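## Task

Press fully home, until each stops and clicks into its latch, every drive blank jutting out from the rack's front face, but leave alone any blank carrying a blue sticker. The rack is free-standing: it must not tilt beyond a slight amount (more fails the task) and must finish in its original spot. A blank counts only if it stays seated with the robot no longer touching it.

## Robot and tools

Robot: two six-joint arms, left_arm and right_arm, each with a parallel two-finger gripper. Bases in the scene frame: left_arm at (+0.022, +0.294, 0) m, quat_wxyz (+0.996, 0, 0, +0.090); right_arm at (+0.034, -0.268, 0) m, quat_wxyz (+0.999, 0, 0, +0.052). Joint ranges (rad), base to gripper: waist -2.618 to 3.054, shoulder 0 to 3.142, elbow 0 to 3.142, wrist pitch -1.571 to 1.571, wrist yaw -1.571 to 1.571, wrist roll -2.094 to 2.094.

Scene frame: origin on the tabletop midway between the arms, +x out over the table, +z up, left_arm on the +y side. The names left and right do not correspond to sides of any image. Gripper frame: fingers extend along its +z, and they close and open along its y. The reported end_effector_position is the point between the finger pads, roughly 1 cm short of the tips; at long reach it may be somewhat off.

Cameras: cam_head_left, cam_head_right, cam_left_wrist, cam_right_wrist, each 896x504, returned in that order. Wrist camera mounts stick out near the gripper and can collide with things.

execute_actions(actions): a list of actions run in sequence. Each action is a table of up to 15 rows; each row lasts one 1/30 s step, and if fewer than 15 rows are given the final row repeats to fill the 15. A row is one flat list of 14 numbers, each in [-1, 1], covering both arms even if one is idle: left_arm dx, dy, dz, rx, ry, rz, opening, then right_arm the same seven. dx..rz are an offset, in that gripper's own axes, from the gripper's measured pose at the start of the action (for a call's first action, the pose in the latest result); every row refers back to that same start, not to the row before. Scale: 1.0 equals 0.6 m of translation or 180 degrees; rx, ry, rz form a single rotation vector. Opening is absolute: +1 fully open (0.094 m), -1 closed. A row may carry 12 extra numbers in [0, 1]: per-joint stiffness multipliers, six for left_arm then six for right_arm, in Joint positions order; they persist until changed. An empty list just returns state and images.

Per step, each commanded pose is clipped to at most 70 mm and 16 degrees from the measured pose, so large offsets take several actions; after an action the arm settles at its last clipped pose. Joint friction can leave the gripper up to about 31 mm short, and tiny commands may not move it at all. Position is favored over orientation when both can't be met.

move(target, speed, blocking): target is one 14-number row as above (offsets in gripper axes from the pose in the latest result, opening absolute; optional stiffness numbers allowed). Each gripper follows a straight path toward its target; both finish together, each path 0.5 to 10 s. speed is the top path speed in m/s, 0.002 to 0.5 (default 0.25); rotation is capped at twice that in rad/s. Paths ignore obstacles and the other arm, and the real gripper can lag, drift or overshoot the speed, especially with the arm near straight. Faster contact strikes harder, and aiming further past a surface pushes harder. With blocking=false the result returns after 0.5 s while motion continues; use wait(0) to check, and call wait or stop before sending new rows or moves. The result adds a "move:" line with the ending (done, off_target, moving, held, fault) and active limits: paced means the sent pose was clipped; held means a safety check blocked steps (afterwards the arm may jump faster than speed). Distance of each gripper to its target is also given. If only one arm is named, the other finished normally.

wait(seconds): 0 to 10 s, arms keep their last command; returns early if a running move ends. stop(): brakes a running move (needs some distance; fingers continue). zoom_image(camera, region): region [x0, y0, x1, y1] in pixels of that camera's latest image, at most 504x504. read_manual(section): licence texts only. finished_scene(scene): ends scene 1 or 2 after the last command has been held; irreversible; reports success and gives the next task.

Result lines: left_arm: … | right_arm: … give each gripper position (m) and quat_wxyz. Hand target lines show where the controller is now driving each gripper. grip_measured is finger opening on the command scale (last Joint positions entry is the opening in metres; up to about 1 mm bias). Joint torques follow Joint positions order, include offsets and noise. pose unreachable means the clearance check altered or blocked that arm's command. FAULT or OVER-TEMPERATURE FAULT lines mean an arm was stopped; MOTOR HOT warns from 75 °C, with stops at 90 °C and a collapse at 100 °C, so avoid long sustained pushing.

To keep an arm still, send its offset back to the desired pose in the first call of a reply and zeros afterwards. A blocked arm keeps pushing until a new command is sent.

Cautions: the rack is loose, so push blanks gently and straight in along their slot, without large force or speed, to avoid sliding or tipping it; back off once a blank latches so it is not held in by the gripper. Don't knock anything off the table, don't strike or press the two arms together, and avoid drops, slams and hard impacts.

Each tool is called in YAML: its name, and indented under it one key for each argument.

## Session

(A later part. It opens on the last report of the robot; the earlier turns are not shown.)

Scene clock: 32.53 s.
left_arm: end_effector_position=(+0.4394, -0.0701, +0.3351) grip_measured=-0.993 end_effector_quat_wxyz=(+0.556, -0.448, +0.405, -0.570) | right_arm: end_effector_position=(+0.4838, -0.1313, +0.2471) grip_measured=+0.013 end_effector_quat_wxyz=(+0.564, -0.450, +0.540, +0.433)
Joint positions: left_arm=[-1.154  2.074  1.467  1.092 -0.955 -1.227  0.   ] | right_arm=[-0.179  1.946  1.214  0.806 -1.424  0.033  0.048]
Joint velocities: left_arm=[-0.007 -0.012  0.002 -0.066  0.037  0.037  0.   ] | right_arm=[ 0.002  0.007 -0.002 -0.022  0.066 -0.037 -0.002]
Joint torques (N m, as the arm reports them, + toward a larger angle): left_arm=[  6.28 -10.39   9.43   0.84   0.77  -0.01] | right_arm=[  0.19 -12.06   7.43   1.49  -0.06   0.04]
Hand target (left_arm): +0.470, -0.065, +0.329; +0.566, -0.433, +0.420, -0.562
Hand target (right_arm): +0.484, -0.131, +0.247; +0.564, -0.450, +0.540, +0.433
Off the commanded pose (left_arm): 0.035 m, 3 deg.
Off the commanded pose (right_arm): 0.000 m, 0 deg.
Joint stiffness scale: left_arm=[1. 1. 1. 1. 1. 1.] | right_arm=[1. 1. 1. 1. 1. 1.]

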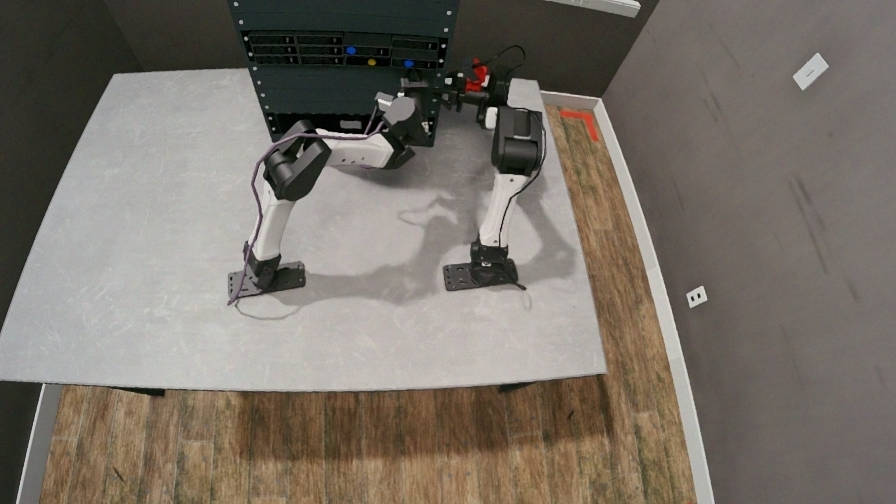

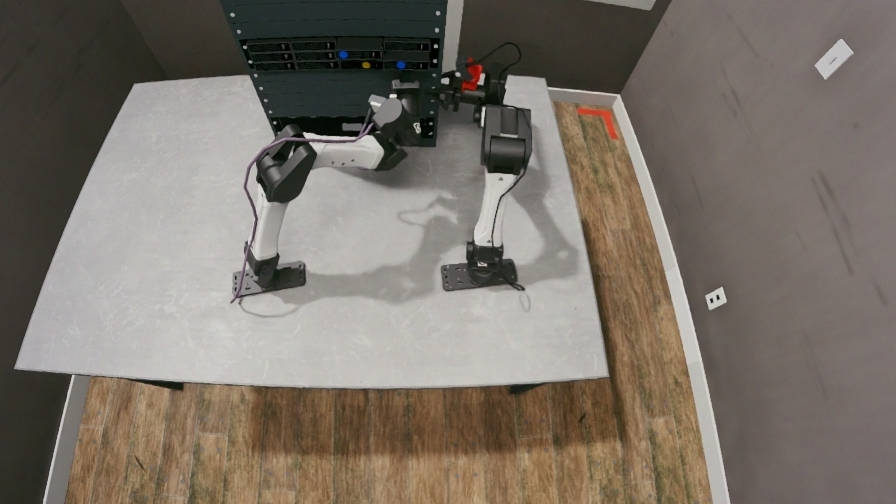

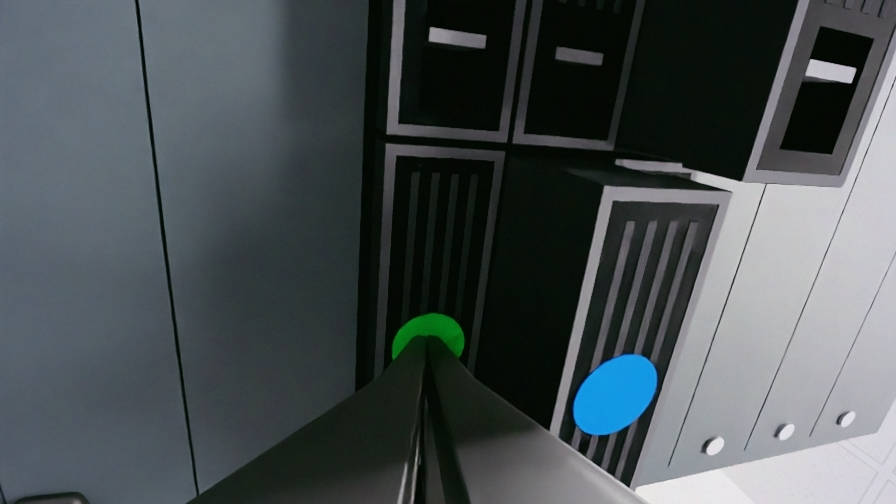

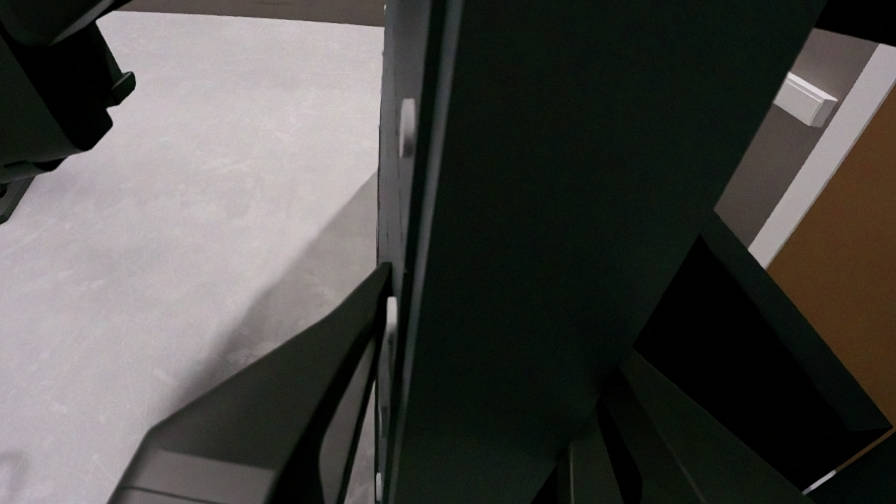

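execute_actions:
  actions:
    - [[0,0.019,0.044,0,0,0.008,-1,0,0,0,0,0,0,-0.018],[0,0.017,0.035,0,0,0.006,-1,0,0,0,0,0,0,-0.018],[0,0.015,0.026,0,0,0.004,-1,0,0,0,0,0,0,-0.018],[0,0.013,0.017,0,0,0.002,-1,0,0,0,0,0,0,-0.018],[0,0.011,0.008,0,0,0,-1,0,0,0,0,0,0,-0.018],[0,0.010,0.000,0,0,0,-1,0,0,0,0,0,0,-0.018],[0,0.010,-0.006,0,0,0,-1,0,0,0,0,0,0,-0.018],[0,0.010,-0.012,0,0,0,-1,0,0,0,0,0,0,-0.018],[0,0.010,-0.018,0,0,0,-1,0,0,0,0,0,0,-0.018],[0,0.010,-0.024,0,0,0,-1,0,0,0,0,0,0,-0.018],[0,0.010,-0.030,0,0,0,-1,0,0,0,0,0,0,-0.018],[0,0.010,-0.036,0,0,0,-1,0,0,0,0,0,0,-0.018],[0,0.010,-0.042,0,0,0,-1,0,0,0,0,0,0,-0.018],[0,0.010,-0.048,0,0,0,-1,0,0,0,0,0,0,-0.018],[0,0.010,-0.054,0,0,0,-1,0,0,0,0,0,0,-0.018]]
    - [[0,0.003,-0.030,0,0,0,-1,0,0,0,0,0,0,0.05],[0,0.003,-0.036,0,0,0,-1,0,0,0,0,0,0,0.12],[0,0.003,-0.042,0,0,0,-1,0,0,0,0,0,0,0.2],[0,0.003,-0.048,0,0,0,-1,0,0,0,0,0,0,0.28],[0,0.003,-0.054,0,0,0,-1,0,0,0,0,0,0,0.36],[0,0.003,-0.060,0,0,0,-1,0,0,0,0,0,0,0.44],[0,0.003,-0.066,0,0,0,-1,0,0,0,0,0,0,0.52],[0,0.003,-0.072,0,0,0,-1,0,0,0,0,0,0,0.6],[0,0.003,-0.077,0,0,0,-1,0,0,0,0,0,0,0.6],[0,0.003,-0.082,0,0,0,-1,0,0,0,0,0,0,0.6],[0,0.003,-0.086,0,0,0,-1,0,0,0,0,0,0,0.6],[0,0.003,-0.089,0,0,0,-1,0,0,0,0,0,0,0.6],[0,0.003,-0.091,0,0,0,-1,0,0,0,0,0,0,0.6],[0,0.003,-0.092,0,0,0,-1,0,0,0,0,0,0,0.6],[0,0.003,-0.092,0,0,0,-1,0,0,0,0,0,0,0.6]]

Scene clock: 34.27 s.
left_arm: end_effector_position=(+0.3789, -0.0869, +0.2882) grip_measured=-0.993 end_effector_quat_wxyz=(+0.552, -0.439, +0.435, -0.559) | right_arm: end_effector_position=(+0.4838, -0.1313, +0.2471) grip_measured=+0.598 end_effector_quat_wxyz=(+0.564, -0.450, +0.540, +0.433)
Joint positions: left_arm=[-1.289  2.07   1.275  1.294 -1.054 -1.14   0.   ] | right_arm=[-0.179  1.946  1.214  0.807 -1.424  0.033  0.075]
Joint velocities: left_arm=[-0.085 -0.042 -0.046  0.256 -0.139  0.11  -0.001] | right_arm=[-0.002  0.002  0.002  0.095  0.066 -0.007 -0.001]
Joint torques (N m, as the arm reports them, + toward a larger angle): left_arm=[  0.41 -14.73   4.8    1.47   0.04   0.12] | right_arm=[  0.19 -12.05   7.41   1.48  -0.06   0.04]
Hand target (left_arm): +0.373, -0.077, +0.299; +0.554, -0.448, +0.418, -0.564
Hand target (right_arm): +0.484, -0.131, +0.247; +0.564, -0.450, +0.540, +0.433
Off the commanded pose (left_arm): 0.016 m, 2 deg.
Off the commanded pose (right_arm): 0.000 m, 0 deg.
Joint stiffness scale: left_arm=[1. 1. 1. 1. 1. 1.] | right_arm=[1. 1. 1. 1. 1. 1.]

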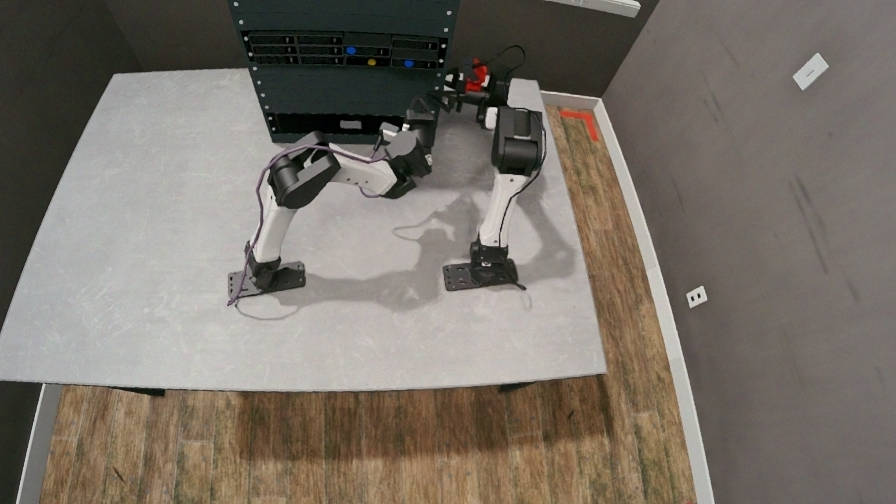

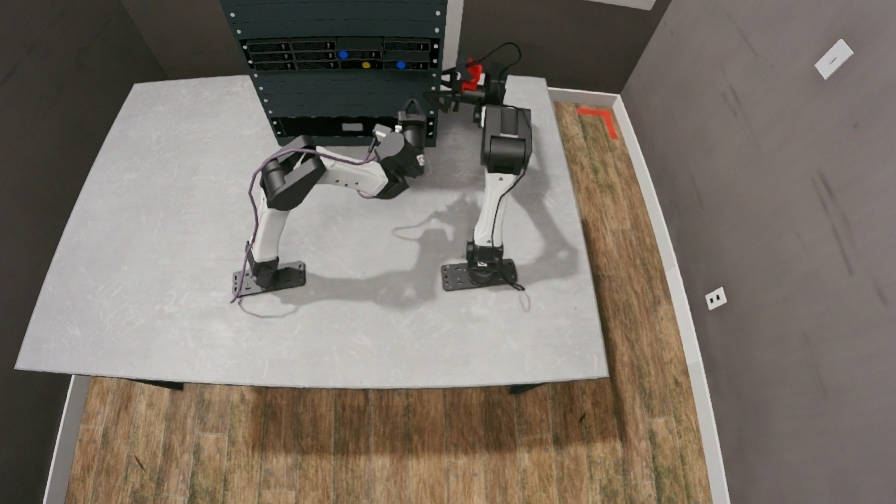

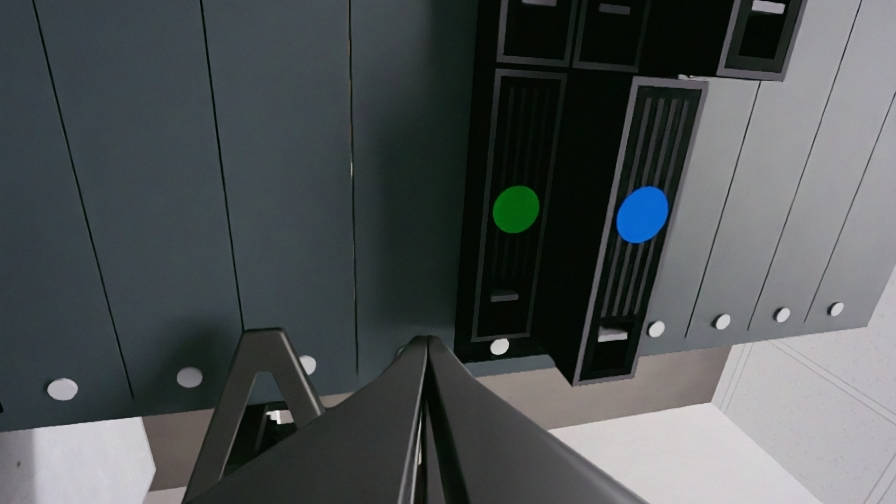

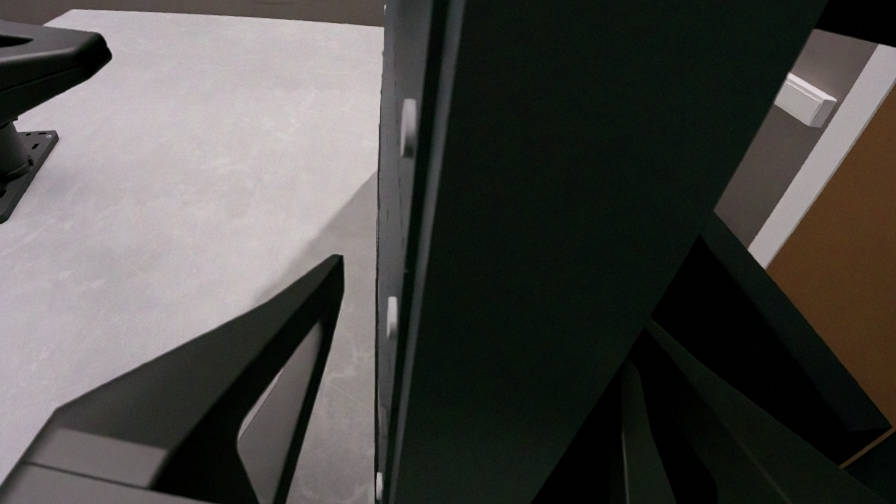

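The green drive stays flush and the blue is still out. Next I'll check the whole rack front in detail.

zoom_image:
  camera: "cam_head_left"
  region: [230, 20, 460, 160]

zoom_image:
  camera: "cam_head_right"
  region: [230, 25, 450, 95]

Region (230, 20, 460, 160) of cam_head_left's 896x504 image, scaled by 2.191, with more detail than that image has; it fills the top 307 rows of this view, and the rest is white.

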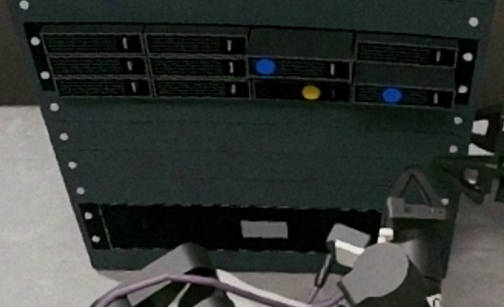

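Region (230, 25, 450, 95) of cam_head_right's 896x504 image, scaled by 2.291, with more detail than that image has; it fills the top 160 rows of this view, and the rest is white.

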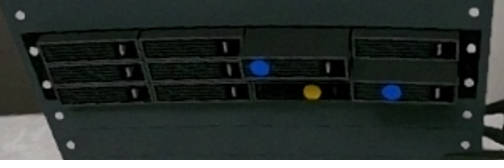

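finished_scene:
  scene: 2

The scene is finished: the task was done.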